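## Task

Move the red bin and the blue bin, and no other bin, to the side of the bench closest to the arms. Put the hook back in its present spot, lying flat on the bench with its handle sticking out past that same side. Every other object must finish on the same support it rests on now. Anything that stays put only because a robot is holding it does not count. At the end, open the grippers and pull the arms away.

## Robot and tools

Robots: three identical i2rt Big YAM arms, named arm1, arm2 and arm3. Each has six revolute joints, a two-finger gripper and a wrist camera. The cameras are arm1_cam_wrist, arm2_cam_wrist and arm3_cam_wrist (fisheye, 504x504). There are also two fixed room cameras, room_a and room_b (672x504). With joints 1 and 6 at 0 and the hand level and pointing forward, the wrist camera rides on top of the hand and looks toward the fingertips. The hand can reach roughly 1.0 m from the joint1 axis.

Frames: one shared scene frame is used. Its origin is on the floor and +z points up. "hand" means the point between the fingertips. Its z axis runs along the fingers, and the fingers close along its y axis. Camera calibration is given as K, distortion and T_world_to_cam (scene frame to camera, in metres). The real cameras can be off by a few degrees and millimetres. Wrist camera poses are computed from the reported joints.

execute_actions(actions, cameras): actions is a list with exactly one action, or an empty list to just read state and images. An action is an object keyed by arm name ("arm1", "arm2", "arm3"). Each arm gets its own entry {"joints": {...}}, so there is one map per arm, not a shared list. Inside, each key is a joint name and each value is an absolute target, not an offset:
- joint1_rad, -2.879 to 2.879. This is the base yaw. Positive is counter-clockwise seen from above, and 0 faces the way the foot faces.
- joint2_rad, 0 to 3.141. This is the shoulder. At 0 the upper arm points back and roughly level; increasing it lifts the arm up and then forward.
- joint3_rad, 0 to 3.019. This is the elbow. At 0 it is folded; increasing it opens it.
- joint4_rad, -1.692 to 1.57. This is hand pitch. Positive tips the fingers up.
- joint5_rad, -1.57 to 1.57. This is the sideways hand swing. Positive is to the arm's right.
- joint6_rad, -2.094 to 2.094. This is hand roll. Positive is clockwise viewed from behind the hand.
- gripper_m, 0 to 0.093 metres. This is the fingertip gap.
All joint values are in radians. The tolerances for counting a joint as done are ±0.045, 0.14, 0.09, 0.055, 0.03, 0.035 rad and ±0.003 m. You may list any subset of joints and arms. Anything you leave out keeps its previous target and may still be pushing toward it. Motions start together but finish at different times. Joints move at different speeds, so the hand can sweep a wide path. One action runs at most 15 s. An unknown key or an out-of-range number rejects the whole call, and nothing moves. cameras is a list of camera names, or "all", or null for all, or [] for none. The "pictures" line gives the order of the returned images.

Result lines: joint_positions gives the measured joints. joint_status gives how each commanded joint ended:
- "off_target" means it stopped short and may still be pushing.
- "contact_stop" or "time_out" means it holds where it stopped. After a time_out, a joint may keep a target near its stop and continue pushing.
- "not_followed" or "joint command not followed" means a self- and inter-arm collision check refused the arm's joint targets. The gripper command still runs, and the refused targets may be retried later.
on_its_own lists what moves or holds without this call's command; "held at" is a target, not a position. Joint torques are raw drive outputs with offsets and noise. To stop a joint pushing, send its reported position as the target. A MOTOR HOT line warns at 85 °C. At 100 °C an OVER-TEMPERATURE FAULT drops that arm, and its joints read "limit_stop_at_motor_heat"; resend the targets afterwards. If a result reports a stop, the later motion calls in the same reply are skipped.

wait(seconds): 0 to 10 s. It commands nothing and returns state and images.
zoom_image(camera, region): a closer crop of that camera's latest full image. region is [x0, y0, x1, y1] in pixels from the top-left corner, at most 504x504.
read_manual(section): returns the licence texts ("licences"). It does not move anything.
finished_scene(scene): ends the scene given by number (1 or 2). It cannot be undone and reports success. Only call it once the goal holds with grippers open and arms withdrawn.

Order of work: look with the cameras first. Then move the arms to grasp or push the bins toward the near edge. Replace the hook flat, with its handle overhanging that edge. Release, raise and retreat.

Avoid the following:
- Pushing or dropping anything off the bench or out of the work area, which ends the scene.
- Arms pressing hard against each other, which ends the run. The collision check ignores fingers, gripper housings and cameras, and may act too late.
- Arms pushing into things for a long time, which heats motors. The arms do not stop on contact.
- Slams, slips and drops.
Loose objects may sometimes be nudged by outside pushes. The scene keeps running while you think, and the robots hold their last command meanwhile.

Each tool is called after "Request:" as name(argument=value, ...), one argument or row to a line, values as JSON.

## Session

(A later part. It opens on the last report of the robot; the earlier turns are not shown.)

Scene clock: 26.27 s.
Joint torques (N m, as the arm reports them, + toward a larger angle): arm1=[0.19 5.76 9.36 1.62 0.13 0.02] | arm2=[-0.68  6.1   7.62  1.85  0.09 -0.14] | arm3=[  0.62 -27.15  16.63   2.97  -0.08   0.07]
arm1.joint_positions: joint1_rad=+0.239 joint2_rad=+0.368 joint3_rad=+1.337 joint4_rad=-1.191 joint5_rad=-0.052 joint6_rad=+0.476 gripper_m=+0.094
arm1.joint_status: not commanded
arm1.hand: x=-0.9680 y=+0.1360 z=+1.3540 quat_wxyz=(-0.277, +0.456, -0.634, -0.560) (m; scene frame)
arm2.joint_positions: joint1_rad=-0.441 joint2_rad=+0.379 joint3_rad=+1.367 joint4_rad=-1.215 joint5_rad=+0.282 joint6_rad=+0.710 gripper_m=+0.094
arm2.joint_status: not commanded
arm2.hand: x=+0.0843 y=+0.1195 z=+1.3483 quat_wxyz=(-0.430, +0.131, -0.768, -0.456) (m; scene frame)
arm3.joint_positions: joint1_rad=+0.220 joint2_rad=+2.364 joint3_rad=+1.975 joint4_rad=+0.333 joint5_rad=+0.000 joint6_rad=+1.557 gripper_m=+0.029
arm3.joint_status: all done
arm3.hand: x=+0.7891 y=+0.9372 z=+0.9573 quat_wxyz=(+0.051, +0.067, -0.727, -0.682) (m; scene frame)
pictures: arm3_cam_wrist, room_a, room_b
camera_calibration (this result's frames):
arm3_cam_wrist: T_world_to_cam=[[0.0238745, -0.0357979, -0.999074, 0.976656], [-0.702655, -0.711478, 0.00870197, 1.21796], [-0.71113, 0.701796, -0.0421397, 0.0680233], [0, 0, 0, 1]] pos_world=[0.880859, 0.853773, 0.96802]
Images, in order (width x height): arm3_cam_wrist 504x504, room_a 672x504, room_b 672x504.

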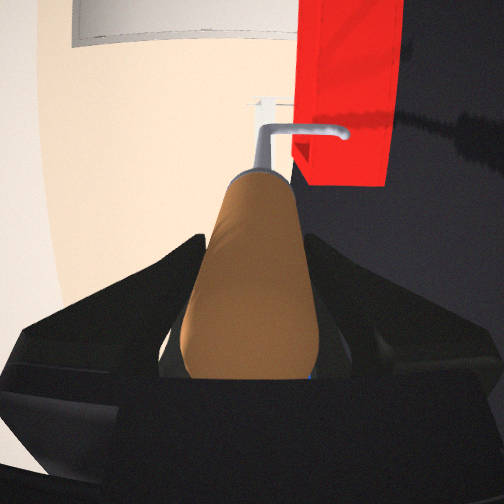

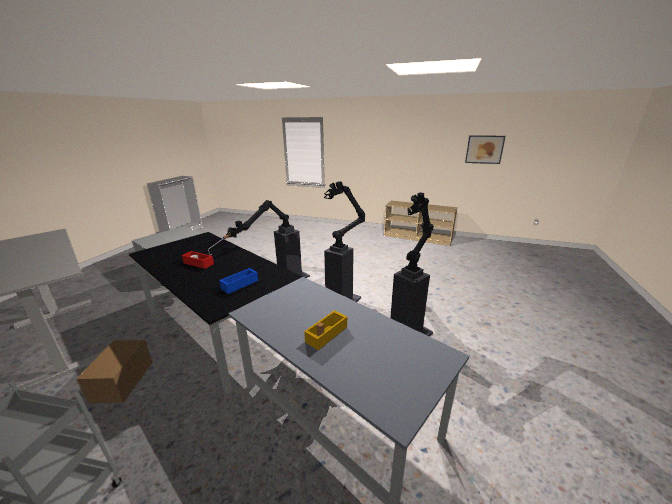

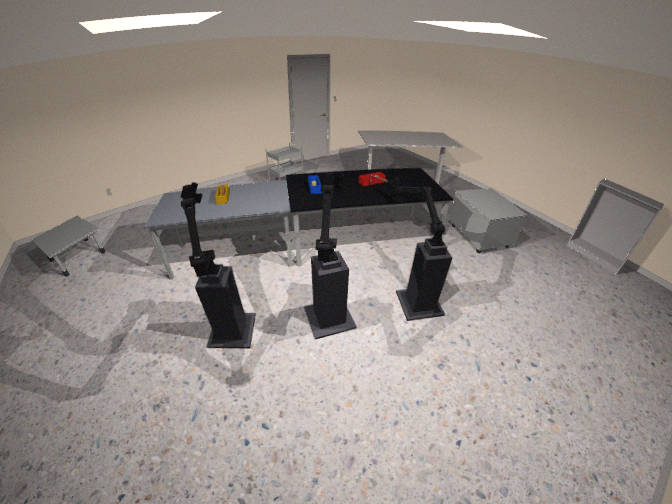

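Request:
execute_actions(
  actions=[
    {"arm3":{"joints":{"joint2_rad":2.25,"joint4_rad":0.5,"joint5_rad":0.15}}},
  ],
  cameras=[],
)

Request:
execute_actions(
  actions=[
    {"arm3":{"joints":{"joint2_rad":2.6,"joint3_rad":2.68,"joint4_rad":0.2}}},
  ],
  cameras=["arm3_cam_wrist","room_a","room_b"],
)

Request:
zoom_image(
  camera="room_a",
  region=[160, 190, 280, 280],
)

Request:
zoom_image(
  camera="room_b",
  region=[330, 140, 450, 230],
)

Scene clock: 28.50 s.
Joint torques (N m, as the arm reports them, + toward a larger angle): arm1=[0.18 5.75 9.38 1.62 0.13 0.01] | arm2=[-0.74  6.06  7.66  1.84  0.08 -0.13] | arm3=[  0.23 -28.52  16.94   3.22  -0.03   0.13]
arm1.joint_positions: joint1_rad=+0.239 joint2_rad=+0.368 joint3_rad=+1.337 joint4_rad=-1.191 joint5_rad=-0.052 joint6_rad=+0.476 gripper_m=+0.094
arm1.joint_status: not commanded
arm1.hand: x=-0.9680 y=+0.1360 z=+1.3540 quat_wxyz=(-0.277, +0.456, -0.634, -0.560) (m; scene frame)
arm2.joint_positions: joint1_rad=-0.441 joint2_rad=+0.379 joint3_rad=+1.367 joint4_rad=-1.215 joint5_rad=+0.282 joint6_rad=+0.710 gripper_m=+0.094
arm2.joint_status: not commanded
arm2.hand: x=+0.0843 y=+0.1195 z=+1.3483 quat_wxyz=(-0.430, +0.131, -0.768, -0.456) (m; scene frame)
arm3.joint_positions: joint1_rad=+0.220 joint2_rad=+2.313 joint3_rad=+1.975 joint4_rad=+0.453 joint5_rad=+0.150 joint6_rad=+1.557 gripper_m=+0.029
arm3.joint_status: all done
arm3.hand: x=+0.8155 y=+0.9346 z=+1.0331 quat_wxyz=(+0.005, +0.006, -0.669, -0.743) (m; scene frame)
pictures: none
No camera images: the call's "cameras" was empty. Leave "cameras" out to get every camera's image.

Scene clock: 30.53 s.
Joint torques (N m, as the arm reports them, + toward a larger angle): arm1=[0.2  5.77 9.37 1.61 0.13 0.02] | arm2=[-0.64  6.09  7.65  1.86  0.09 -0.14] | arm3=[  0.56 -31.27  16.85   2.95  -0.05   0.08]
arm1.joint_positions: joint1_rad=+0.239 joint2_rad=+0.368 joint3_rad=+1.337 joint4_rad=-1.191 joint5_rad=-0.052 joint6_rad=+0.476 gripper_m=+0.094
arm1.joint_status: not commanded
arm1.hand: x=-0.9680 y=+0.1360 z=+1.3540 quat_wxyz=(-0.277, +0.456, -0.634, -0.560) (m; scene frame)
arm2.joint_positions: joint1_rad=-0.441 joint2_rad=+0.379 joint3_rad=+1.367 joint4_rad=-1.215 joint5_rad=+0.282 joint6_rad=+0.710 gripper_m=+0.094
arm2.joint_status: not commanded
arm2.hand: x=+0.0843 y=+0.1195 z=+1.3483 quat_wxyz=(-0.430, +0.131, -0.768, -0.456) (m; scene frame)
arm3.joint_positions: joint1_rad=+0.220 joint2_rad=+2.646 joint3_rad=+2.612 joint4_rad=+0.161 joint5_rad=+0.150 joint6_rad=+1.557 gripper_m=+0.029
arm3.joint_status: all done
arm3.hand: x=+0.8023 y=+1.0140 z=+1.0366 quat_wxyz=(+0.006, +0.005, -0.664, -0.747) (m; scene frame)
pictures: arm3_cam_wrist, room_a, room_b
camera_calibration (this result's frames):
arm3_cam_wrist: T_world_to_cam=[[-0.00228394, 0.143036, -0.989715, 0.888317], [-0.801909, -0.591562, -0.0836438, 1.33489], [-0.597442, 0.79347, 0.116053, -0.321251], [0, 0, 0, 1]] pos_world=[0.880563, 0.917514, 1.02812]
Images, in order (width x height): arm3_cam_wrist 504x504, room_a 672x504, room_b 672x504.

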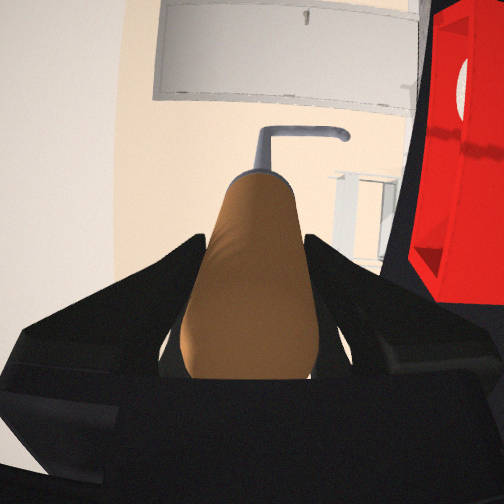

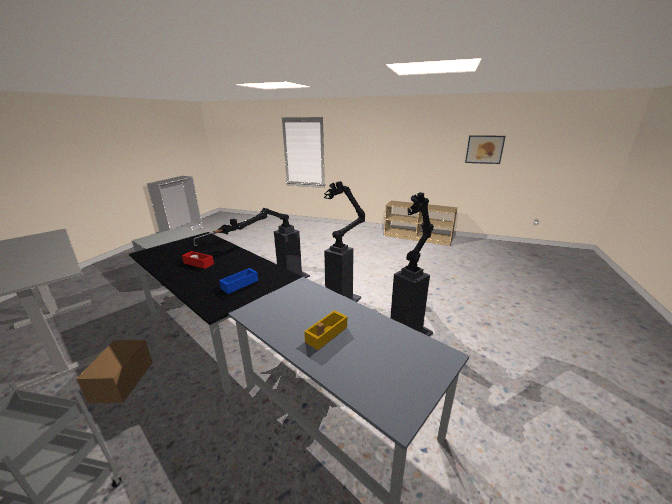

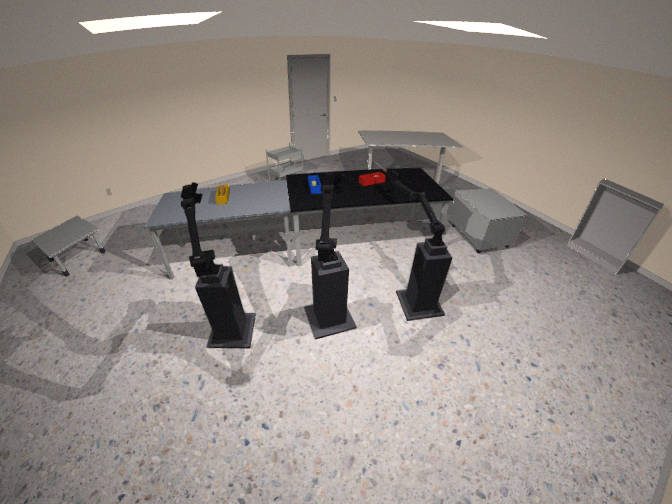

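Region (160, 190, 280, 280) of room_a's 672x504 image, scaled by 4.200, with more detail than that image has; it fills the top 378 rows of this view, and the rest is white.

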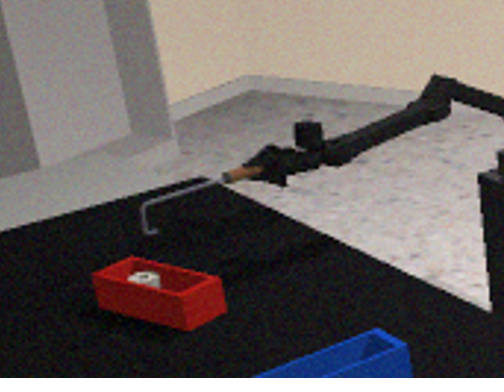

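Region (330, 140, 450, 230) of room_b's 672x504 image, scaled by 4.200, with more detail than that image has; it fills the top 378 rows of this view, and the rest is white.

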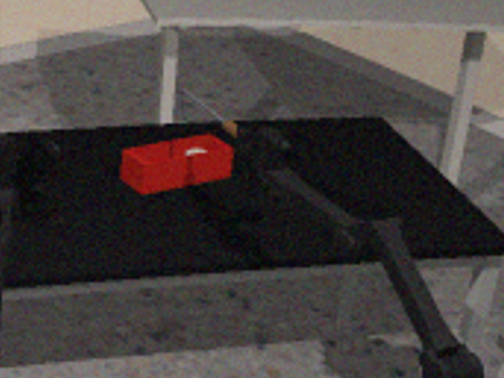

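Request:
execute_actions(
  actions=[
    {"arm3":{"joints":{"joint2_rad":2.66,"joint4_rad":0.1,"joint5_rad":0.08}}},
  ],
  cameras=["arm3_cam_wrist","room_a","room_b"],
)

Request:
zoom_image(
  camera="room_a",
  region=[160, 210, 250, 280],
)

Request:
zoom_image(
  camera="room_b",
  region=[340, 150, 430, 210],
)

Scene clock: 31.67 s.
Joint torques (N m, as the arm reports them, + toward a larger angle): arm1=[0.17 5.72 9.38 1.63 0.13 0.02] | arm2=[-0.69  6.05  7.65  1.86  0.08 -0.15] | arm3=[ -0.7  -26.92  16.81   2.65  -0.03   0.1 ]
arm1.joint_positions: joint1_rad=+0.239 joint2_rad=+0.368 joint3_rad=+1.337 joint4_rad=-1.191 joint5_rad=-0.052 joint6_rad=+0.476 gripper_m=+0.094
arm1.joint_status: not commanded
arm1.hand: x=-0.9680 y=+0.1360 z=+1.3540 quat_wxyz=(-0.277, +0.456, -0.634, -0.560) (m; scene frame)
arm2.joint_positions: joint1_rad=-0.441 joint2_rad=+0.379 joint3_rad=+1.367 joint4_rad=-1.215 joint5_rad=+0.282 joint6_rad=+0.710 gripper_m=+0.094
arm2.joint_status: not commanded
arm2.hand: x=+0.0843 y=+0.1195 z=+1.3483 quat_wxyz=(-0.430, +0.131, -0.768, -0.456) (m; scene frame)
arm3.joint_positions: joint1_rad=+0.221 joint2_rad=+2.658 joint3_rad=+2.612 joint4_rad=+0.073 joint5_rad=+0.079 joint6_rad=+1.557 gripper_m=+0.029
arm3.joint_status: all done
arm3.hand: x=+0.7890 y=+1.0160 z=+1.0030 quat_wxyz=(+0.025, +0.036, -0.700, -0.713) (m; scene frame)
pictures: arm3_cam_wrist, room_a, room_b
camera_calibration (this result's frames):
arm3_cam_wrist: T_world_to_cam=[[0.0123525, 0.0450371, -0.998909, 0.951905], [-0.756262, -0.653117, -0.0387986, 1.3042], [-0.654152, 0.755916, 0.0259922, -0.153665], [0, 0, 0, 1]] pos_world=[0.874039, 0.925083, 1.00546]
Images, in order (width x height): arm3_cam_wrist 504x504, room_a 672x504, room_b 672x504.

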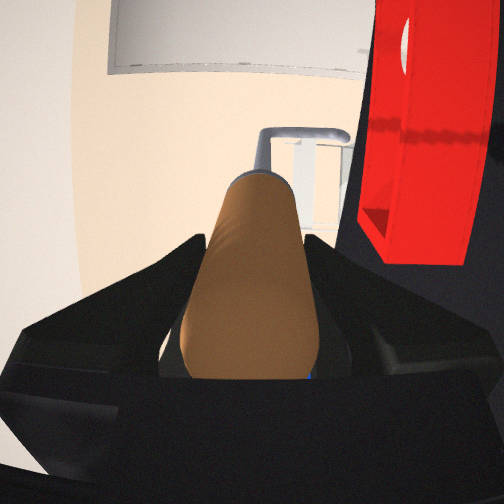

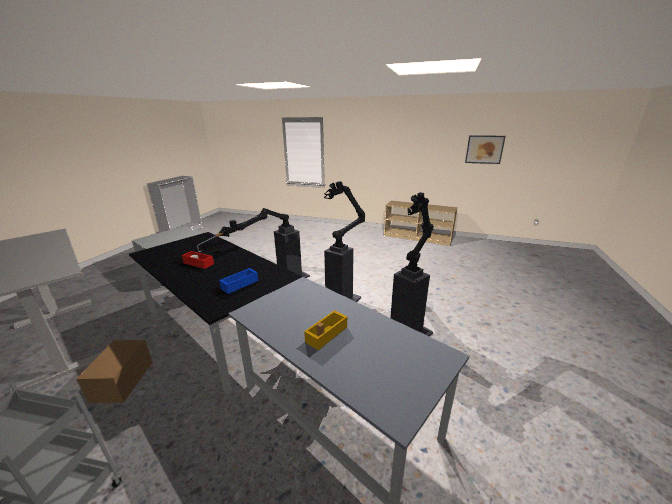

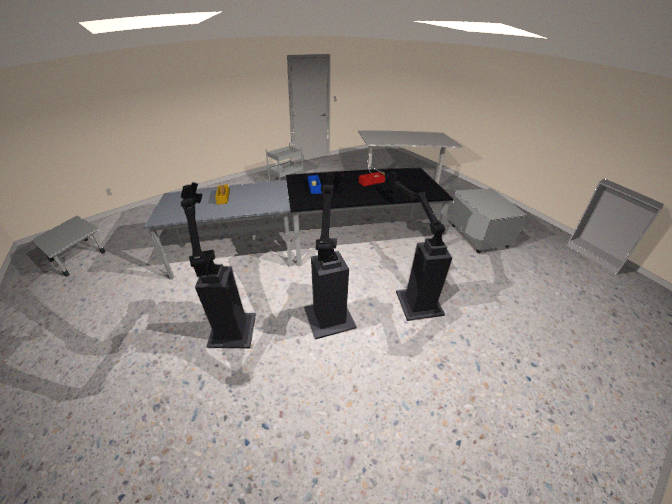

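Region (160, 210, 250, 280) of room_a's 672x504 image, scaled by 5.600, with more detail than that image has.

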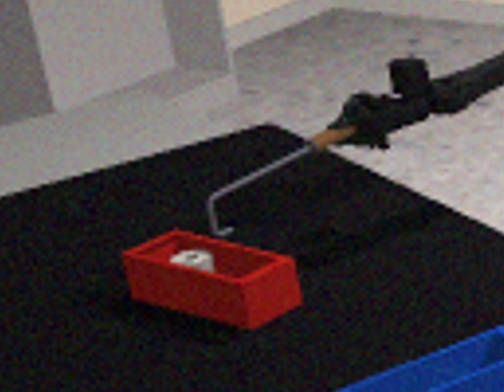

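Region (340, 150, 430, 210) of room_b's 672x504 image, scaled by 5.600, with more detail than that image has.

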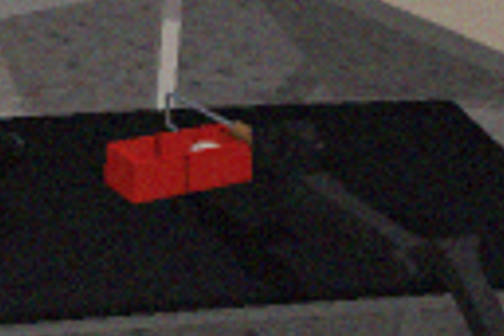

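Request:
execute_actions(
  actions=[
    {"arm3":{"joints":{"joint2_rad":2.72,"joint4_rad":0.04}}},
  ],
  cameras=["arm3_cam_wrist","room_a"],
)

Request:
zoom_image(
  camera="room_a",
  region=[160, 210, 250, 280],
)

Scene clock: 33.10 s.
Joint torques (N m, as the arm reports them, + toward a larger angle): arm1=[0.17 5.77 9.38 1.62 0.13 0.02] | arm2=[-0.66  6.15  7.65  1.85  0.08 -0.14] | arm3=[  0.44 -28.69  16.76   2.56   0.03   0.09]
arm1.joint_positions: joint1_rad=+0.239 joint2_rad=+0.368 joint3_rad=+1.337 joint4_rad=-1.191 joint5_rad=-0.052 joint6_rad=+0.476 gripper_m=+0.094
arm1.joint_status: not commanded
arm1.hand: x=-0.9680 y=+0.1360 z=+1.3540 quat_wxyz=(-0.277, +0.456, -0.634, -0.560) (m; scene frame)
arm2.joint_positions: joint1_rad=-0.441 joint2_rad=+0.379 joint3_rad=+1.367 joint4_rad=-1.215 joint5_rad=+0.282 joint6_rad=+0.710 gripper_m=+0.094
arm2.joint_status: not commanded
arm2.hand: x=+0.0843 y=+0.1195 z=+1.3483 quat_wxyz=(-0.430, +0.131, -0.768, -0.456) (m; scene frame)
arm3.joint_positions: joint1_rad=+0.221 joint2_rad=+2.731 joint3_rad=+2.614 joint4_rad=+0.013 joint5_rad=+0.079 joint6_rad=+1.560 gripper_m=+0.029
arm3.joint_status: all done
arm3.hand: x=+0.7888 y=+1.0192 z=+0.9164 quat_wxyz=(+0.021, +0.041, -0.745, -0.666) (m; scene frame)
pictures: arm3_cam_wrist, room_a
camera_calibration (this result's frames):
arm3_cam_wrist: T_world_to_cam=[[0.0313701, -0.0840938, -0.995964, 0.979218], [-0.756647, -0.653073, 0.0313096, 1.23881], [-0.65307, 0.752611, -0.0841163, -0.0504929], [0, 0, 0, 1]] pos_world=[0.87365, 0.929382, 0.932232]
Images, in order (width x height): arm3_cam_wrist 504x504, room_a 672x504.

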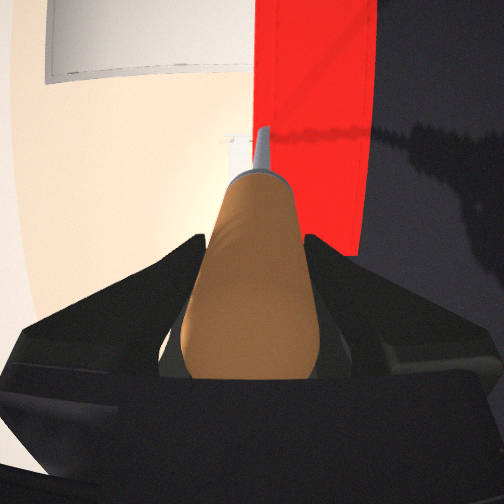

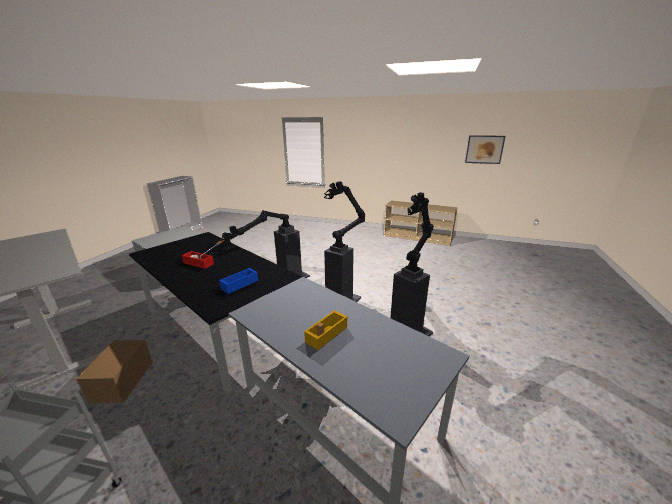

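Region (160, 210, 250, 280) of room_a's 672x504 image, scaled by 5.600, with more detail than that image has.

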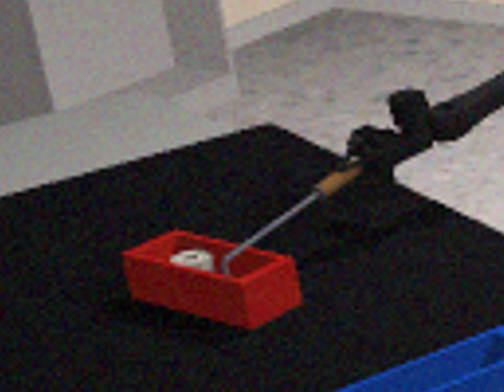

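Request:
execute_actions(
  actions=[
    {"arm3":{"joints":{"joint2_rad":2.44,"joint3_rad":2.16,"joint4_rad":0.30}}},
  ],
  cameras=[],
)

Request:
execute_actions(
  actions=[
    {"arm3":{"joints":{"joint2_rad":2.235,"joint3_rad":1.74,"joint4_rad":0.50}}},
  ],
  cameras=["arm3_cam_wrist","room_a"],
)

Request:
zoom_image(
  camera="room_a",
  region=[160, 200, 280, 280],
)

Scene clock: 36.07 s.
Joint torques (N m, as the arm reports them, + toward a larger angle): arm1=[0.19 5.75 9.38 1.63 0.13 0.02] | arm2=[-0.61  6.04  7.65  1.85  0.09 -0.14] | arm3=[ -0.08 -28.83  13.1    2.98   0.06   0.13]
arm1.joint_positions: joint1_rad=+0.239 joint2_rad=+0.368 joint3_rad=+1.337 joint4_rad=-1.191 joint5_rad=-0.052 joint6_rad=+0.476 gripper_m=+0.094
arm1.joint_status: not commanded
arm1.hand: x=-0.9680 y=+0.1360 z=+1.3540 quat_wxyz=(-0.277, +0.456, -0.634, -0.560) (m; scene frame)
arm2.joint_positions: joint1_rad=-0.441 joint2_rad=+0.379 joint3_rad=+1.367 joint4_rad=-1.215 joint5_rad=+0.282 joint6_rad=+0.710 gripper_m=+0.094
arm2.joint_status: not commanded
arm2.hand: x=+0.0843 y=+0.1195 z=+1.3483 quat_wxyz=(-0.430, +0.131, -0.768, -0.456) (m; scene frame)
arm3.joint_positions: joint1_rad=+0.221 joint2_rad=+2.485 joint3_rad=+2.128 joint4_rad=+0.260 joint5_rad=+0.079 joint6_rad=+1.560 gripper_m=+0.029
arm3.joint_status: all done
arm3.hand: x=+0.7978 y=+0.9658 z=+0.9183 quat_wxyz=(+0.021, +0.041, -0.743, -0.668) (m; scene frame)
pictures: none
No camera images: the call's "cameras" was empty. Leave "cameras" out to get every camera's image.

Scene clock: 37.37 s.
Joint torques (N m, as the arm reports them, + toward a larger angle): arm1=[0.19 5.75 9.38 1.62 0.13 0.02] | arm2=[-0.67  6.06  7.67  1.85  0.08 -0.14] | arm3=[  0.27 -26.77  12.08   3.07   0.07   0.1 ]
arm1.joint_positions: joint1_rad=+0.239 joint2_rad=+0.368 joint3_rad=+1.337 joint4_rad=-1.191 joint5_rad=-0.052 joint6_rad=+0.476 gripper_m=+0.094
arm1.joint_status: not commanded
arm1.hand: x=-0.9680 y=+0.1360 z=+1.3540 quat_wxyz=(-0.277, +0.456, -0.634, -0.560) (m; scene frame)
arm2.joint_positions: joint1_rad=-0.441 joint2_rad=+0.379 joint3_rad=+1.367 joint4_rad=-1.215 joint5_rad=+0.282 joint6_rad=+0.710 gripper_m=+0.094
arm2.joint_status: not commanded
arm2.hand: x=+0.0843 y=+0.1195 z=+1.3483 quat_wxyz=(-0.430, +0.131, -0.768, -0.456) (m; scene frame)
arm3.joint_positions: joint1_rad=+0.221 joint2_rad=+2.277 joint3_rad=+1.712 joint4_rad=+0.459 joint5_rad=+0.079 joint6_rad=+1.560 gripper_m=+0.029
arm3.joint_status: all done
arm3.hand: x=+0.8110 y=+0.8874 z=+0.9126 quat_wxyz=(+0.021, +0.041, -0.745, -0.665) (m; scene frame)
pictures: arm3_cam_wrist, room_a
camera_calibration (this result's frames):
arm3_cam_wrist: T_world_to_cam=[[0.0316846, -0.0859672, -0.995794, 0.964889], [-0.756663, -0.653007, 0.0322985, 1.16869], [-0.653037, 0.752457, -0.0857385, 0.0644903], [0, 0, 0, 1]] pos_world=[0.895844, 0.797583, 0.928613]
Images, in order (width x height): arm3_cam_wrist 504x504, room_a 672x504.

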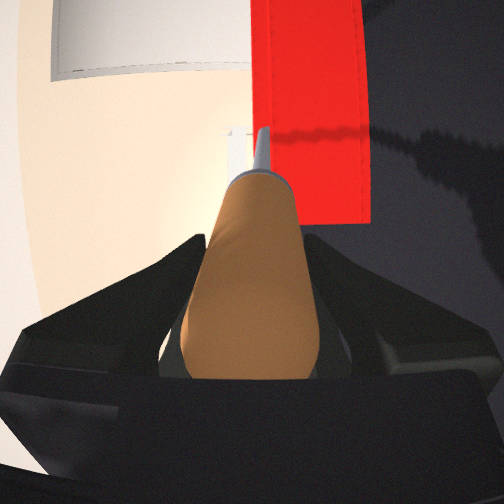

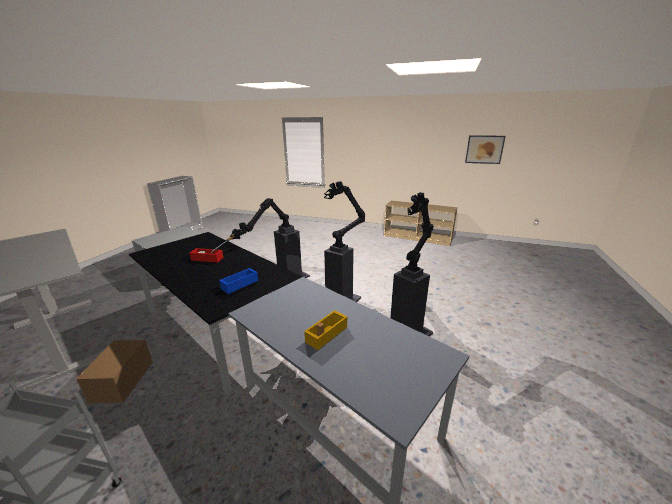

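Region (160, 200, 280, 280) of room_a's 672x504 image, scaled by 4.200, with more detail than that image has.

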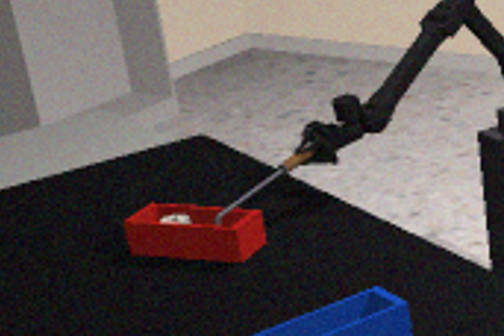

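Dragging, rotating back toward lengthwise. Continue.

Request:
execute_actions(
  actions=[
    {"arm3":{"joints":{"joint2_rad":2.03,"joint3_rad":1.345,"joint4_rad":0.69}}},
  ],
  cameras=[],
)

Request:
execute_actions(
  actions=[
    {"arm3":{"joints":{"joint2_rad":1.855,"joint3_rad":1.01,"joint4_rad":0.84}}},
  ],
  cameras=["arm3_cam_wrist","room_a","room_b"],
)

Request:
zoom_image(
  camera="room_a",
  region=[160, 200, 280, 280],
)

Request:
zoom_image(
  camera="room_b",
  region=[330, 150, 450, 230],
)

Scene clock: 38.93 s.
Joint torques (N m, as the arm reports them, + toward a larger angle): arm1=[0.21 5.74 9.38 1.62 0.13 0.02] | arm2=[-0.61  6.08  7.66  1.86  0.09 -0.14] | arm3=[  0.47 -21.7   10.84   3.02   0.03   0.13]
arm1.joint_positions: joint1_rad=+0.239 joint2_rad=+0.368 joint3_rad=+1.337 joint4_rad=-1.191 joint5_rad=-0.052 joint6_rad=+0.476 gripper_m=+0.094
arm1.joint_status: not commanded
arm1.hand: x=-0.9680 y=+0.1360 z=+1.3540 quat_wxyz=(-0.277, +0.456, -0.634, -0.560) (m; scene frame)
arm2.joint_positions: joint1_rad=-0.441 joint2_rad=+0.379 joint3_rad=+1.367 joint4_rad=-1.215 joint5_rad=+0.282 joint6_rad=+0.710 gripper_m=+0.094
arm2.joint_status: not commanded
arm2.hand: x=+0.0843 y=+0.1195 z=+1.3483 quat_wxyz=(-0.430, +0.131, -0.768, -0.456) (m; scene frame)
arm3.joint_positions: joint1_rad=+0.221 joint2_rad=+2.066 joint3_rad=+1.316 joint4_rad=+0.649 joint5_rad=+0.079 joint6_rad=+1.560 gripper_m=+0.029
arm3.joint_status: all done
arm3.hand: x=+0.8277 y=+0.7880 z=+0.9156 quat_wxyz=(+0.021, +0.041, -0.744, -0.667) (m; scene frame)
pictures: none
No camera images: the call's "cameras" was empty. Leave "cameras" out to get every camera's image.

Scene clock: 40.00 s.
Joint torques (N m, as the arm reports them, + toward a larger angle): arm1=[0.22 5.73 9.37 1.61 0.13 0.02] | arm2=[-0.61  6.05  7.64  1.86  0.08 -0.14] | arm3=[  0.66 -18.56   9.41   3.16   0.     0.1 ]
arm1.joint_positions: joint1_rad=+0.239 joint2_rad=+0.368 joint3_rad=+1.337 joint4_rad=-1.191 joint5_rad=-0.052 joint6_rad=+0.476 gripper_m=+0.094
arm1.joint_status: not commanded
arm1.hand: x=-0.9680 y=+0.1360 z=+1.3540 quat_wxyz=(-0.277, +0.456, -0.634, -0.560) (m; scene frame)
arm2.joint_positions: joint1_rad=-0.441 joint2_rad=+0.379 joint3_rad=+1.367 joint4_rad=-1.215 joint5_rad=+0.282 joint6_rad=+0.710 gripper_m=+0.094
arm2.joint_status: not commanded
arm2.hand: x=+0.0843 y=+0.1195 z=+1.3483 quat_wxyz=(-0.430, +0.131, -0.768, -0.456) (m; scene frame)
arm3.joint_positions: joint1_rad=+0.221 joint2_rad=+1.893 joint3_rad=+0.987 joint4_rad=+0.796 joint5_rad=+0.081 joint6_rad=+1.560 gripper_m=+0.029
arm3.joint_status: all done
arm3.hand: x=+0.8446 y=+0.6901 z=+0.9114 quat_wxyz=(+0.020, +0.041, -0.747, -0.664) (m; scene frame)
pictures: arm3_cam_wrist, room_a, room_b
camera_calibration (this result's frames):
arm3_cam_wrist: T_world_to_cam=[[0.0323652, -0.0897287, -0.99544, 0.947341], [-0.757938, -0.651436, 0.0340771, 1.06364], [-0.651524, 0.753379, -0.0890926, 0.235888], [0, 0, 0, 1]] pos_world=[0.929195, 0.600182, 0.927792]
Images, in order (width x height): arm3_cam_wrist 504x504, room_a 672x504, room_b 672x504.

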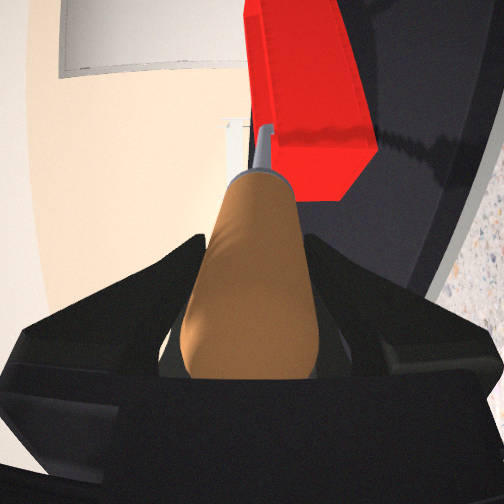

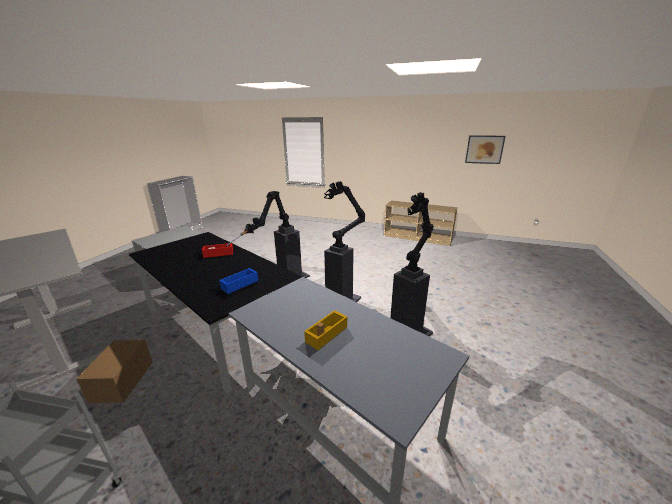

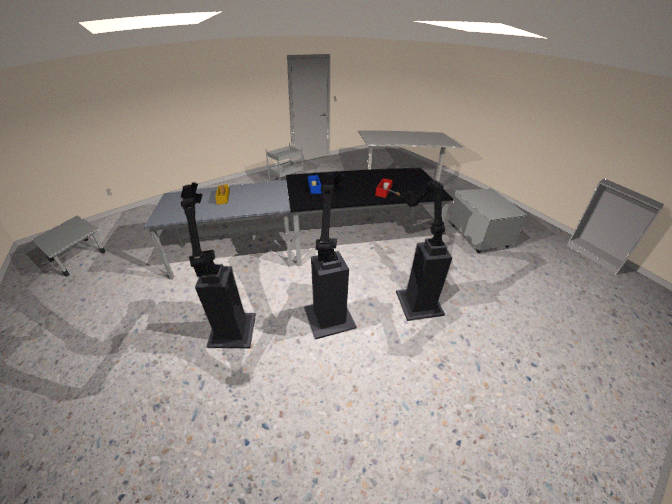

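Region (160, 200, 280, 280) of room_a's 672x504 image, scaled by 4.200, with more detail than that image has.

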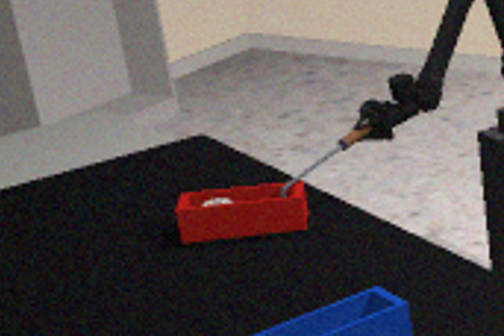

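Region (330, 150, 450, 230) of room_b's 672x504 image, scaled by 4.200, with more detail than that image has.

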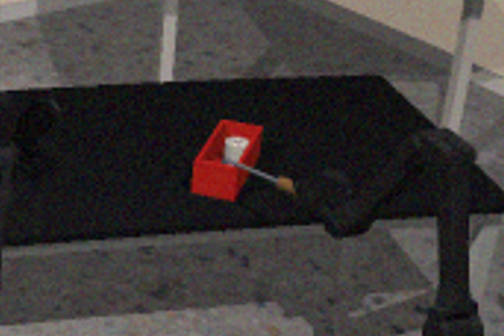

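Request:
execute_actions(
  actions=[
    {"arm3":{"joints":{"joint2_rad":1.73,"joint3_rad":0.80,"joint4_rad":0.93}}},
  ],
  cameras=[],
)

Request:
execute_actions(
  actions=[
    {"arm3":{"joints":{"joint2_rad":1.625,"joint3_rad":0.625,"joint4_rad":0.995}}},
  ],
  cameras=["arm3_cam_wrist","room_a","room_b"],
)

Request:
zoom_image(
  camera="room_b",
  region=[330, 150, 450, 230],
)

Scene clock: 41.23 s.
Joint torques (N m, as the arm reports them, + toward a larger angle): arm1=[0.16 5.71 9.37 1.62 0.13 0.01] | arm2=[-0.69  5.99  7.66  1.86  0.09 -0.14] | arm3=[ -0.06 -16.83   8.6    3.37  -0.12   0.05]
arm1.joint_positions: joint1_rad=+0.239 joint2_rad=+0.368 joint3_rad=+1.337 joint4_rad=-1.191 joint5_rad=-0.052 joint6_rad=+0.476 gripper_m=+0.094
arm1.joint_status: not commanded
arm1.hand: x=-0.9680 y=+0.1360 z=+1.3540 quat_wxyz=(-0.277, +0.456, -0.634, -0.560) (m; scene frame)
arm2.joint_positions: joint1_rad=-0.441 joint2_rad=+0.379 joint3_rad=+1.367 joint4_rad=-1.215 joint5_rad=+0.282 joint6_rad=+0.710 gripper_m=+0.094
arm2.joint_status: not commanded
arm2.hand: x=+0.0843 y=+0.1195 z=+1.3483 quat_wxyz=(-0.430, +0.131, -0.768, -0.456) (m; scene frame)
arm3.joint_positions: joint1_rad=+0.221 joint2_rad=+1.775 joint3_rad=+0.779 joint4_rad=+0.881 joint5_rad=+0.081 joint6_rad=+1.560 gripper_m=+0.029
arm3.joint_status: all done
arm3.hand: x=+0.8561 y=+0.6216 z=+0.9099 quat_wxyz=(+0.020, +0.041, -0.749, -0.661) (m; scene frame)
pictures: none
No camera images: the call's "cameras" was empty. Leave "cameras" out to get every camera's image.

Scene clock: 42.13 s.
Joint torques (N m, as the arm reports them, + toward a larger angle): arm1=[0.2  5.76 9.37 1.61 0.13 0.01] | arm2=[-0.56  6.07  7.66  1.85  0.09 -0.14] | arm3=[  0.83 -14.28   8.25   3.39  -0.05   0.08]
arm1.joint_positions: joint1_rad=+0.239 joint2_rad=+0.368 joint3_rad=+1.337 joint4_rad=-1.191 joint5_rad=-0.052 joint6_rad=+0.476 gripper_m=+0.094
arm1.joint_status: not commanded
arm1.hand: x=-0.9680 y=+0.1360 z=+1.3540 quat_wxyz=(-0.277, +0.456, -0.634, -0.560) (m; scene frame)
arm2.joint_positions: joint1_rad=-0.441 joint2_rad=+0.379 joint3_rad=+1.367 joint4_rad=-1.215 joint5_rad=+0.282 joint6_rad=+0.710 gripper_m=+0.094
arm2.joint_status: not commanded
arm2.hand: x=+0.0843 y=+0.1195 z=+1.3483 quat_wxyz=(-0.430, +0.131, -0.768, -0.456) (m; scene frame)
arm3.joint_positions: joint1_rad=+0.221 joint2_rad=+1.665 joint3_rad=+0.602 joint4_rad=+0.946 joint5_rad=+0.081 joint6_rad=+1.560 gripper_m=+0.029
arm3.joint_status: all done
arm3.hand: x=+0.8663 y=+0.5607 z=+0.9110 quat_wxyz=(+0.020, +0.041, -0.749, -0.661) (m; scene frame)
pictures: arm3_cam_wrist, room_a, room_b
camera_calibration (this result's frames):
arm3_cam_wrist: T_world_to_cam=[[0.0334335, -0.0960936, -0.994811, 0.936783], [-0.757994, -0.651186, 0.0374267, 0.992739], [-0.651404, 0.75281, -0.0946098, 0.352732], [0, 0, 0, 1]] pos_world=[0.950941, 0.470937, 0.928138]
Images, in order (width x height): arm3_cam_wrist 504x504, room_a 672x504, room_b 672x504.

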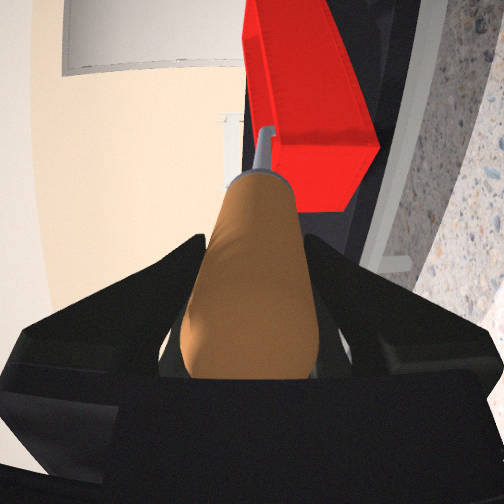

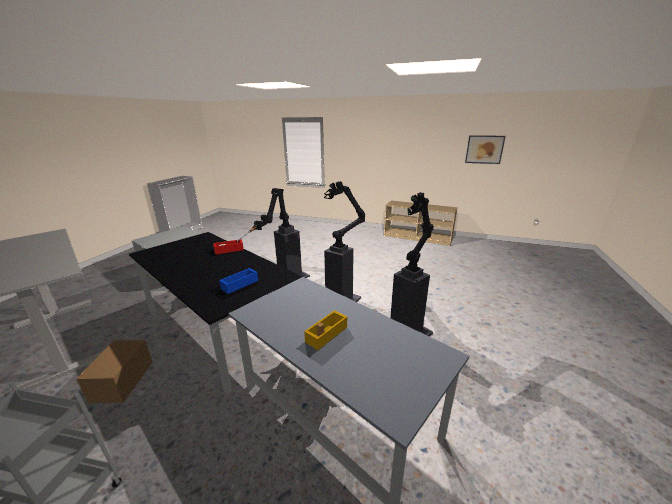

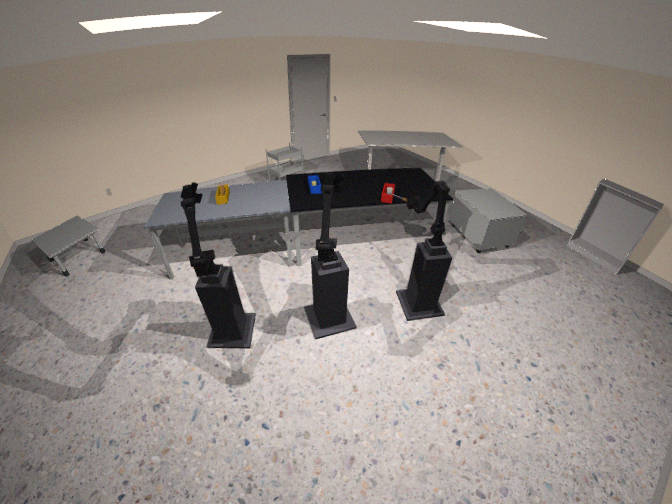

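Region (330, 150, 450, 230) of room_b's 672x504 image, scaled by 4.200, with more detail than that image has.

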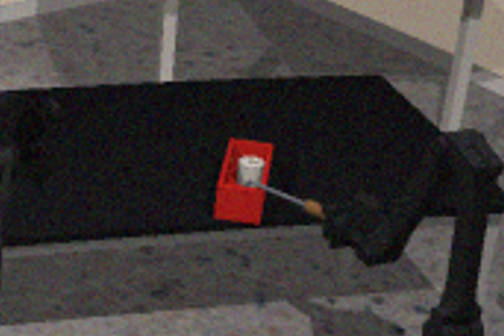

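Request:
execute_actions(
  actions=[
    {"arm3":{"joints":{"joint3_rad":0.70,"joint4_rad":1.25}}},
  ],
  cameras=["arm3_cam_wrist"],
)

Request:
execute_actions(
  actions=[
    {"arm3":{"joints":{"joint1_rad":0.79,"joint5_rad":0.4,"joint2_rad":1.8,"joint3_rad":1.3,"joint4_rad":0.7}}},
  ],
  cameras=[],
)

Request:
execute_actions(
  actions=[
    {"arm3":{"joints":{"joint5_rad":0.73,"joint2_rad":2.38,"joint3_rad":2.1,"joint4_rad":0.40}}},
  ],
  cameras=["arm3_cam_wrist","room_b"],
)

Scene clock: 43.87 s.
Joint torques (N m, as the arm reports them, + toward a larger angle): arm1=[0.16 5.77 9.37 1.62 0.13 0.02] | arm2=[-0.57  5.97  7.66  1.85  0.08 -0.14] | arm3=[  0.15 -14.85  10.55   3.24  -0.13   0.05]
arm1.joint_positions: joint1_rad=+0.239 joint2_rad=+0.368 joint3_rad=+1.337 joint4_rad=-1.191 joint5_rad=-0.052 joint6_rad=+0.476 gripper_m=+0.094
arm1.joint_status: not commanded
arm1.hand: x=-0.9680 y=+0.1360 z=+1.3540 quat_wxyz=(-0.277, +0.456, -0.634, -0.560) (m; scene frame)
arm2.joint_positions: joint1_rad=-0.441 joint2_rad=+0.379 joint3_rad=+1.367 joint4_rad=-1.215 joint5_rad=+0.282 joint6_rad=+0.710 gripper_m=+0.094
arm2.joint_status: not commanded
arm2.hand: x=+0.0843 y=+0.1195 z=+1.3483 quat_wxyz=(-0.430, +0.131, -0.768, -0.456) (m; scene frame)
arm3.joint_positions: joint1_rad=+0.221 joint2_rad=+1.665 joint3_rad=+0.654 joint4_rad=+1.204 joint5_rad=+0.081 joint6_rad=+1.560 gripper_m=+0.029
arm3.joint_status: all done
arm3.hand: x=+0.8635 y=+0.5755 z=+0.9965 quat_wxyz=(+0.033, +0.027, -0.639, -0.768) (m; scene frame)
pictures: arm3_cam_wrist
camera_calibration (this result's frames):
arm3_cam_wrist: T_world_to_cam=[[-0.0176918, 0.207296, -0.978118, 0.876263], [-0.759299, -0.639252, -0.121745, 1.14986], [-0.650502, 0.74053, 0.168709, 0.0917182], [0, 0, 0, 1]] pos_world=[0.948256, 0.485488, 0.981606]
Images, in order (width x height): arm3_cam_wrist 504x504.

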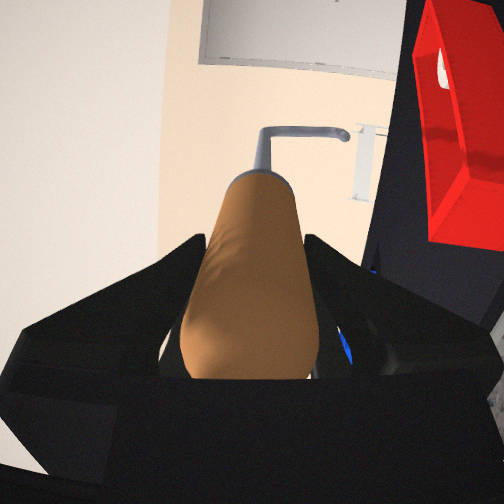

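Scene clock: 45.63 s.
Joint torques (N m, as the arm reports them, + toward a larger angle): arm1=[0.2  5.77 9.37 1.62 0.13 0.01] | arm2=[-0.64  6.07  7.67  1.84  0.08 -0.14] | arm3=[  1.05 -20.77  13.33   2.45  -0.02   0.07]
arm1.joint_positions: joint1_rad=+0.239 joint2_rad=+0.368 joint3_rad=+1.337 joint4_rad=-1.191 joint5_rad=-0.052 joint6_rad=+0.476 gripper_m=+0.094
arm1.joint_status: not commanded
arm1.hand: x=-0.9680 y=+0.1360 z=+1.3540 quat_wxyz=(-0.277, +0.456, -0.634, -0.560) (m; scene frame)
arm2.joint_positions: joint1_rad=-0.441 joint2_rad=+0.379 joint3_rad=+1.367 joint4_rad=-1.215 joint5_rad=+0.282 joint6_rad=+0.710 gripper_m=+0.094
arm2.joint_status: not commanded
arm2.hand: x=+0.0843 y=+0.1195 z=+1.3483 quat_wxyz=(-0.430, +0.131, -0.768, -0.456) (m; scene frame)
arm3.joint_positions: joint1_rad=+0.784 joint2_rad=+1.837 joint3_rad=+1.252 joint4_rad=+0.674 joint5_rad=+0.400 joint6_rad=+1.560 gripper_m=+0.029
arm3.joint_status: all done
arm3.hand: x=+0.5020 y=+0.6067 z=+1.0566 quat_wxyz=(+0.127, +0.104, -0.674, -0.721) (m; scene frame)
pictures: none
No camera images: the call's "cameras" was empty. Leave "cameras" out to get every camera's image.

Scene clock: 47.77 s.
Joint torques (N m, as the arm reports them, + toward a larger angle): arm1=[0.19 5.75 9.38 1.63 0.13 0.01] | arm2=[-0.66  6.09  7.64  1.85  0.09 -0.14] | arm3=[  0.71 -27.36  15.18   2.49   0.15   0.08]
arm1.joint_positions: joint1_rad=+0.239 joint2_rad=+0.368 joint3_rad=+1.337 joint4_rad=-1.191 joint5_rad=-0.052 joint6_rad=+0.476 gripper_m=+0.094
arm1.joint_status: not commanded
arm1.hand: x=-0.9680 y=+0.1360 z=+1.3540 quat_wxyz=(-0.277, +0.456, -0.634, -0.560) (m; scene frame)
arm2.joint_positions: joint1_rad=-0.441 joint2_rad=+0.379 joint3_rad=+1.367 joint4_rad=-1.215 joint5_rad=+0.282 joint6_rad=+0.710 gripper_m=+0.094
arm2.joint_status: not commanded
arm2.hand: x=+0.0843 y=+0.1195 z=+1.3483 quat_wxyz=(-0.430, +0.131, -0.768, -0.456) (m; scene frame)
arm3.joint_positions: joint1_rad=+0.786 joint2_rad=+2.418 joint3_rad=+2.044 joint4_rad=+0.370 joint5_rad=+0.727 joint6_rad=+1.563 gripper_m=+0.029
arm3.joint_status: all done
arm3.hand: x=+0.4216 y=+0.7641 z=+0.9573 quat_wxyz=(-0.004, +0.008, -0.711, -0.703) (m; scene frame)
pictures: arm3_cam_wrist, room_b
camera_calibration (this result's frames):
arm3_cam_wrist: T_world_to_cam=[[0.0165165, 0.0141969, -0.999763, 0.944787], [-0.807517, -0.589445, -0.0217108, 0.816663], [-0.589614, 0.807684, 0.00172863, -0.245918], [0, 0, 0, 1]] pos_world=[0.498868, 0.666589, 0.962719]
Images, in order (width x height): arm3_cam_wrist 504x504, room_b 672x504.

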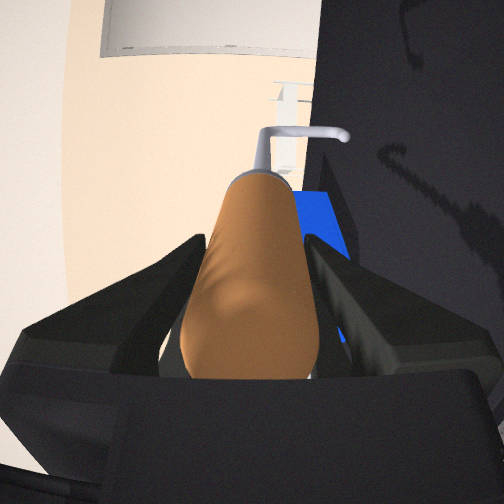

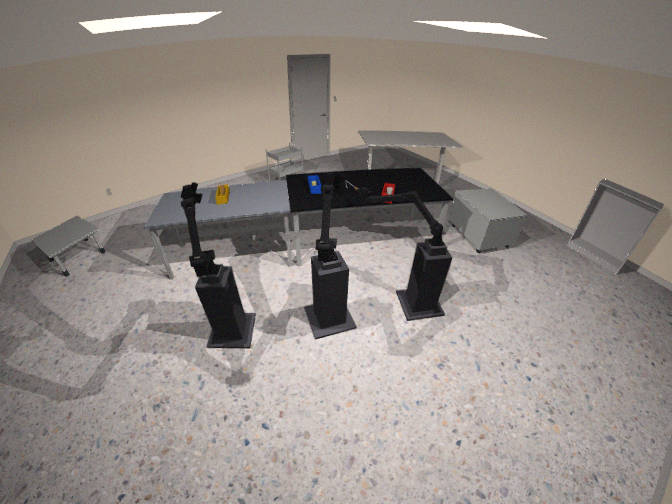

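Request:
execute_actions(
  actions=[
    {"arm3":{"joints":{"joint2_rad":2.55,"joint4_rad":0.555}}},
  ],
  cameras=[],
)

Request:
execute_actions(
  actions=[
    {"arm3":{"joints":{"joint6_rad":0.7,"joint2_rad":2.58,"joint4_rad":0.575}}},
  ],
  cameras=["arm3_cam_wrist"],
)

Request:
execute_actions(
  actions=[
    {"arm3":{"joints":{"joint6_rad":0.0,"joint2_rad":2.62,"joint4_rad":0.6}}},
  ],
  cameras=["arm3_cam_wrist"],
)

Scene clock: 49.47 s.
Joint torques (N m, as the arm reports them, + toward a larger angle): arm1=[0.16 5.76 9.38 1.62 0.13 0.02] | arm2=[-0.6   6.01  7.63  1.86  0.08 -0.14] | arm3=[  0.28 -26.84  13.84   1.83   0.01  -0.01]
arm1.joint_positions: joint1_rad=+0.239 joint2_rad=+0.368 joint3_rad=+1.337 joint4_rad=-1.191 joint5_rad=-0.052 joint6_rad=+0.476 gripper_m=+0.094
arm1.joint_status: not commanded
arm1.hand: x=-0.9680 y=+0.1360 z=+1.3540 quat_wxyz=(-0.277, +0.456, -0.634, -0.560) (m; scene frame)
arm2.joint_positions: joint1_rad=-0.441 joint2_rad=+0.379 joint3_rad=+1.367 joint4_rad=-1.215 joint5_rad=+0.282 joint6_rad=+0.710 gripper_m=+0.094
arm2.joint_status: not commanded
arm2.hand: x=+0.0843 y=+0.1195 z=+1.3483 quat_wxyz=(-0.430, +0.131, -0.768, -0.456) (m; scene frame)
arm3.joint_positions: joint1_rad=+0.786 joint2_rad=+2.565 joint3_rad=+2.051 joint4_rad=+0.539 joint5_rad=+0.729 joint6_rad=+1.569 gripper_m=+0.029
arm3.joint_status: all done
arm3.hand: x=+0.4206 y=+0.7653 z=+0.8647 quat_wxyz=(+0.005, -0.002, -0.704, -0.710) (m; scene frame)
pictures: none
No camera images: the call's "cameras" was empty. Leave "cameras" out to get every camera's image.

Scene clock: 51.27 s.
Joint torques (N m, as the arm reports them, + toward a larger angle): arm1=[0.17 5.76 9.38 1.63 0.13 0.01] | arm2=[-0.56  6.15  7.67  1.83  0.09 -0.14] | arm3=[ -0.3  -24.5   13.35   1.93   0.22  -0.05]
arm1.joint_positions: joint1_rad=+0.239 joint2_rad=+0.368 joint3_rad=+1.337 joint4_rad=-1.191 joint5_rad=-0.052 joint6_rad=+0.476 gripper_m=+0.094
arm1.joint_status: not commanded
arm1.hand: x=-0.9680 y=+0.1360 z=+1.3540 quat_wxyz=(-0.277, +0.456, -0.634, -0.560) (m; scene frame)
arm2.joint_positions: joint1_rad=-0.441 joint2_rad=+0.379 joint3_rad=+1.367 joint4_rad=-1.215 joint5_rad=+0.282 joint6_rad=+0.710 gripper_m=+0.094
arm2.joint_status: not commanded
arm2.hand: x=+0.0843 y=+0.1195 z=+1.3483 quat_wxyz=(-0.430, +0.131, -0.768, -0.456) (m; scene frame)
arm3.joint_positions: joint1_rad=+0.787 joint2_rad=+2.565 joint3_rad=+2.055 joint4_rad=+0.562 joint5_rad=+0.724 joint6_rad=+0.709 gripper_m=+0.029
arm3.joint_status: all done
arm3.hand: x=+0.4190 y=+0.7656 z=+0.8718 quat_wxyz=(-0.287, +0.284, -0.636, -0.658) (m; scene frame)
pictures: arm3_cam_wrist
camera_calibration (this result's frames):
arm3_cam_wrist: T_world_to_cam=[[0.73886, 0.0531013, -0.671764, 0.240977], [-0.529598, -0.57065, -0.627603, 1.21099], [-0.416668, 0.819475, -0.393508, 0.0145836], [0, 0, 0, 1]] pos_world=[0.469366, 0.666304, 0.927639]
Images, in order (width x height): arm3_cam_wrist 504x504.

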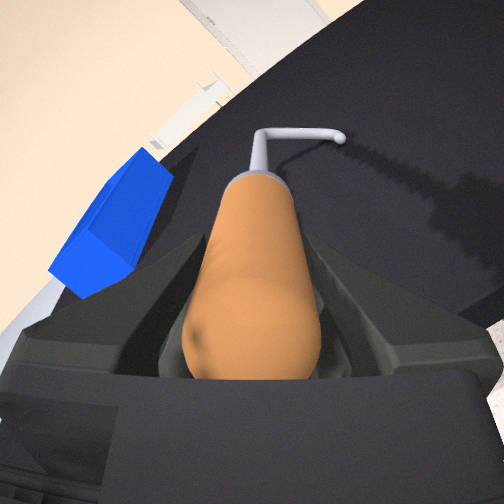

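Scene clock: 52.90 s.
Joint torques (N m, as the arm reports them, + toward a larger angle): arm1=[0.2  5.76 9.37 1.62 0.13 0.02] | arm2=[-0.63  6.11  7.63  1.83  0.09 -0.15] | arm3=[  0.74 -24.22  13.35   2.2    0.23  -0.01]
arm1.joint_positions: joint1_rad=+0.239 joint2_rad=+0.368 joint3_rad=+1.337 joint4_rad=-1.191 joint5_rad=-0.052 joint6_rad=+0.476 gripper_m=+0.094
arm1.joint_status: not commanded
arm1.hand: x=-0.9680 y=+0.1360 z=+1.3540 quat_wxyz=(-0.277, +0.456, -0.634, -0.560) (m; scene frame)
arm2.joint_positions: joint1_rad=-0.441 joint2_rad=+0.379 joint3_rad=+1.367 joint4_rad=-1.215 joint5_rad=+0.282 joint6_rad=+0.710 gripper_m=+0.094
arm2.joint_status: not commanded
arm2.hand: x=+0.0843 y=+0.1195 z=+1.3483 quat_wxyz=(-0.430, +0.131, -0.768, -0.456) (m; scene frame)
arm3.joint_positions: joint1_rad=+0.787 joint2_rad=+2.595 joint3_rad=+2.055 joint4_rad=+0.581 joint5_rad=+0.724 joint6_rad=+0.018 gripper_m=+0.029
arm3.joint_status: all done
arm3.hand: x=+0.4198 y=+0.7642 z=+0.8487 quat_wxyz=(-0.493, +0.487, -0.502, -0.517) (m; scene frame)
pictures: arm3_cam_wrist
camera_calibration (this result's frames):
arm3_cam_wrist: T_world_to_cam=[[0.998607, 0.0358013, -0.0387513, -0.408134], [-0.011601, -0.567524, -0.823275, 1.14236], [-0.0514666, 0.822578, -0.566318, -0.00205285], [0, 0, 0, 1]] pos_world=[0.420713, 0.664615, 0.923495]
Images, in order (width x height): arm3_cam_wrist 504x504.

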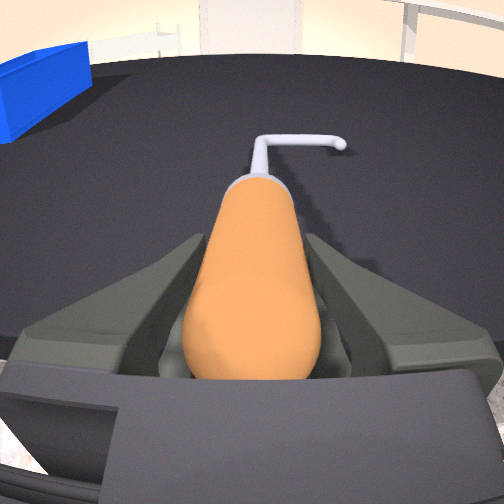

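Request:
execute_actions(
  actions=[
    {"arm3":{"joints":{"joint2_rad":2.70,"joint3_rad":2.12,"joint4_rad":0.625}}},
  ],
  cameras=["arm3_cam_wrist"],
)

Scene clock: 54.00 s.
Joint torques (N m, as the arm reports them, + toward a larger angle): arm1=[0.19 5.76 9.37 1.62 0.13 0.01] | arm2=[-0.71  6.05  7.66  1.84  0.09 -0.14] | arm3=[  0.56 -23.58  13.21   1.76   0.09  -0.01]
arm1.joint_positions: joint1_rad=+0.239 joint2_rad=+0.368 joint3_rad=+1.337 joint4_rad=-1.191 joint5_rad=-0.052 joint6_rad=+0.476 gripper_m=+0.094
arm1.joint_status: not commanded
arm1.hand: x=-0.9680 y=+0.1360 z=+1.3540 quat_wxyz=(-0.277, +0.456, -0.634, -0.560) (m; scene frame)
arm2.joint_positions: joint1_rad=-0.441 joint2_rad=+0.379 joint3_rad=+1.367 joint4_rad=-1.215 joint5_rad=+0.282 joint6_rad=+0.710 gripper_m=+0.094
arm2.joint_status: not commanded
arm2.hand: x=+0.0843 y=+0.1195 z=+1.3483 quat_wxyz=(-0.430, +0.131, -0.768, -0.456) (m; scene frame)
arm3.joint_positions: joint1_rad=+0.787 joint2_rad=+2.664 joint3_rad=+2.076 joint4_rad=+0.614 joint5_rad=+0.727 joint6_rad=+0.012 gripper_m=+0.029
arm3.joint_status: all done
arm3.hand: x=+0.4212 y=+0.7630 z=+0.8047 quat_wxyz=(-0.495, +0.493, -0.502, -0.510) (m; scene frame)
pictures: arm3_cam_wrist
camera_calibration (this result's frames):
arm3_cam_wrist: T_world_to_cam=[[0.9992, 0.0327117, -0.0230201, -0.421754], [0.000075068, -0.577039, -0.816716, 1.10253], [-0.0399997, 0.816061, -0.57658, -0.0175614], [0, 0, 0, 1]] pos_world=[0.420631, 0.664331, 0.880619]
Images, in order (width x height): arm3_cam_wrist 504x504.

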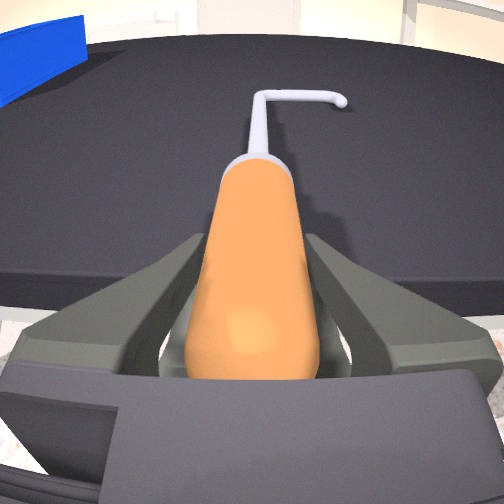

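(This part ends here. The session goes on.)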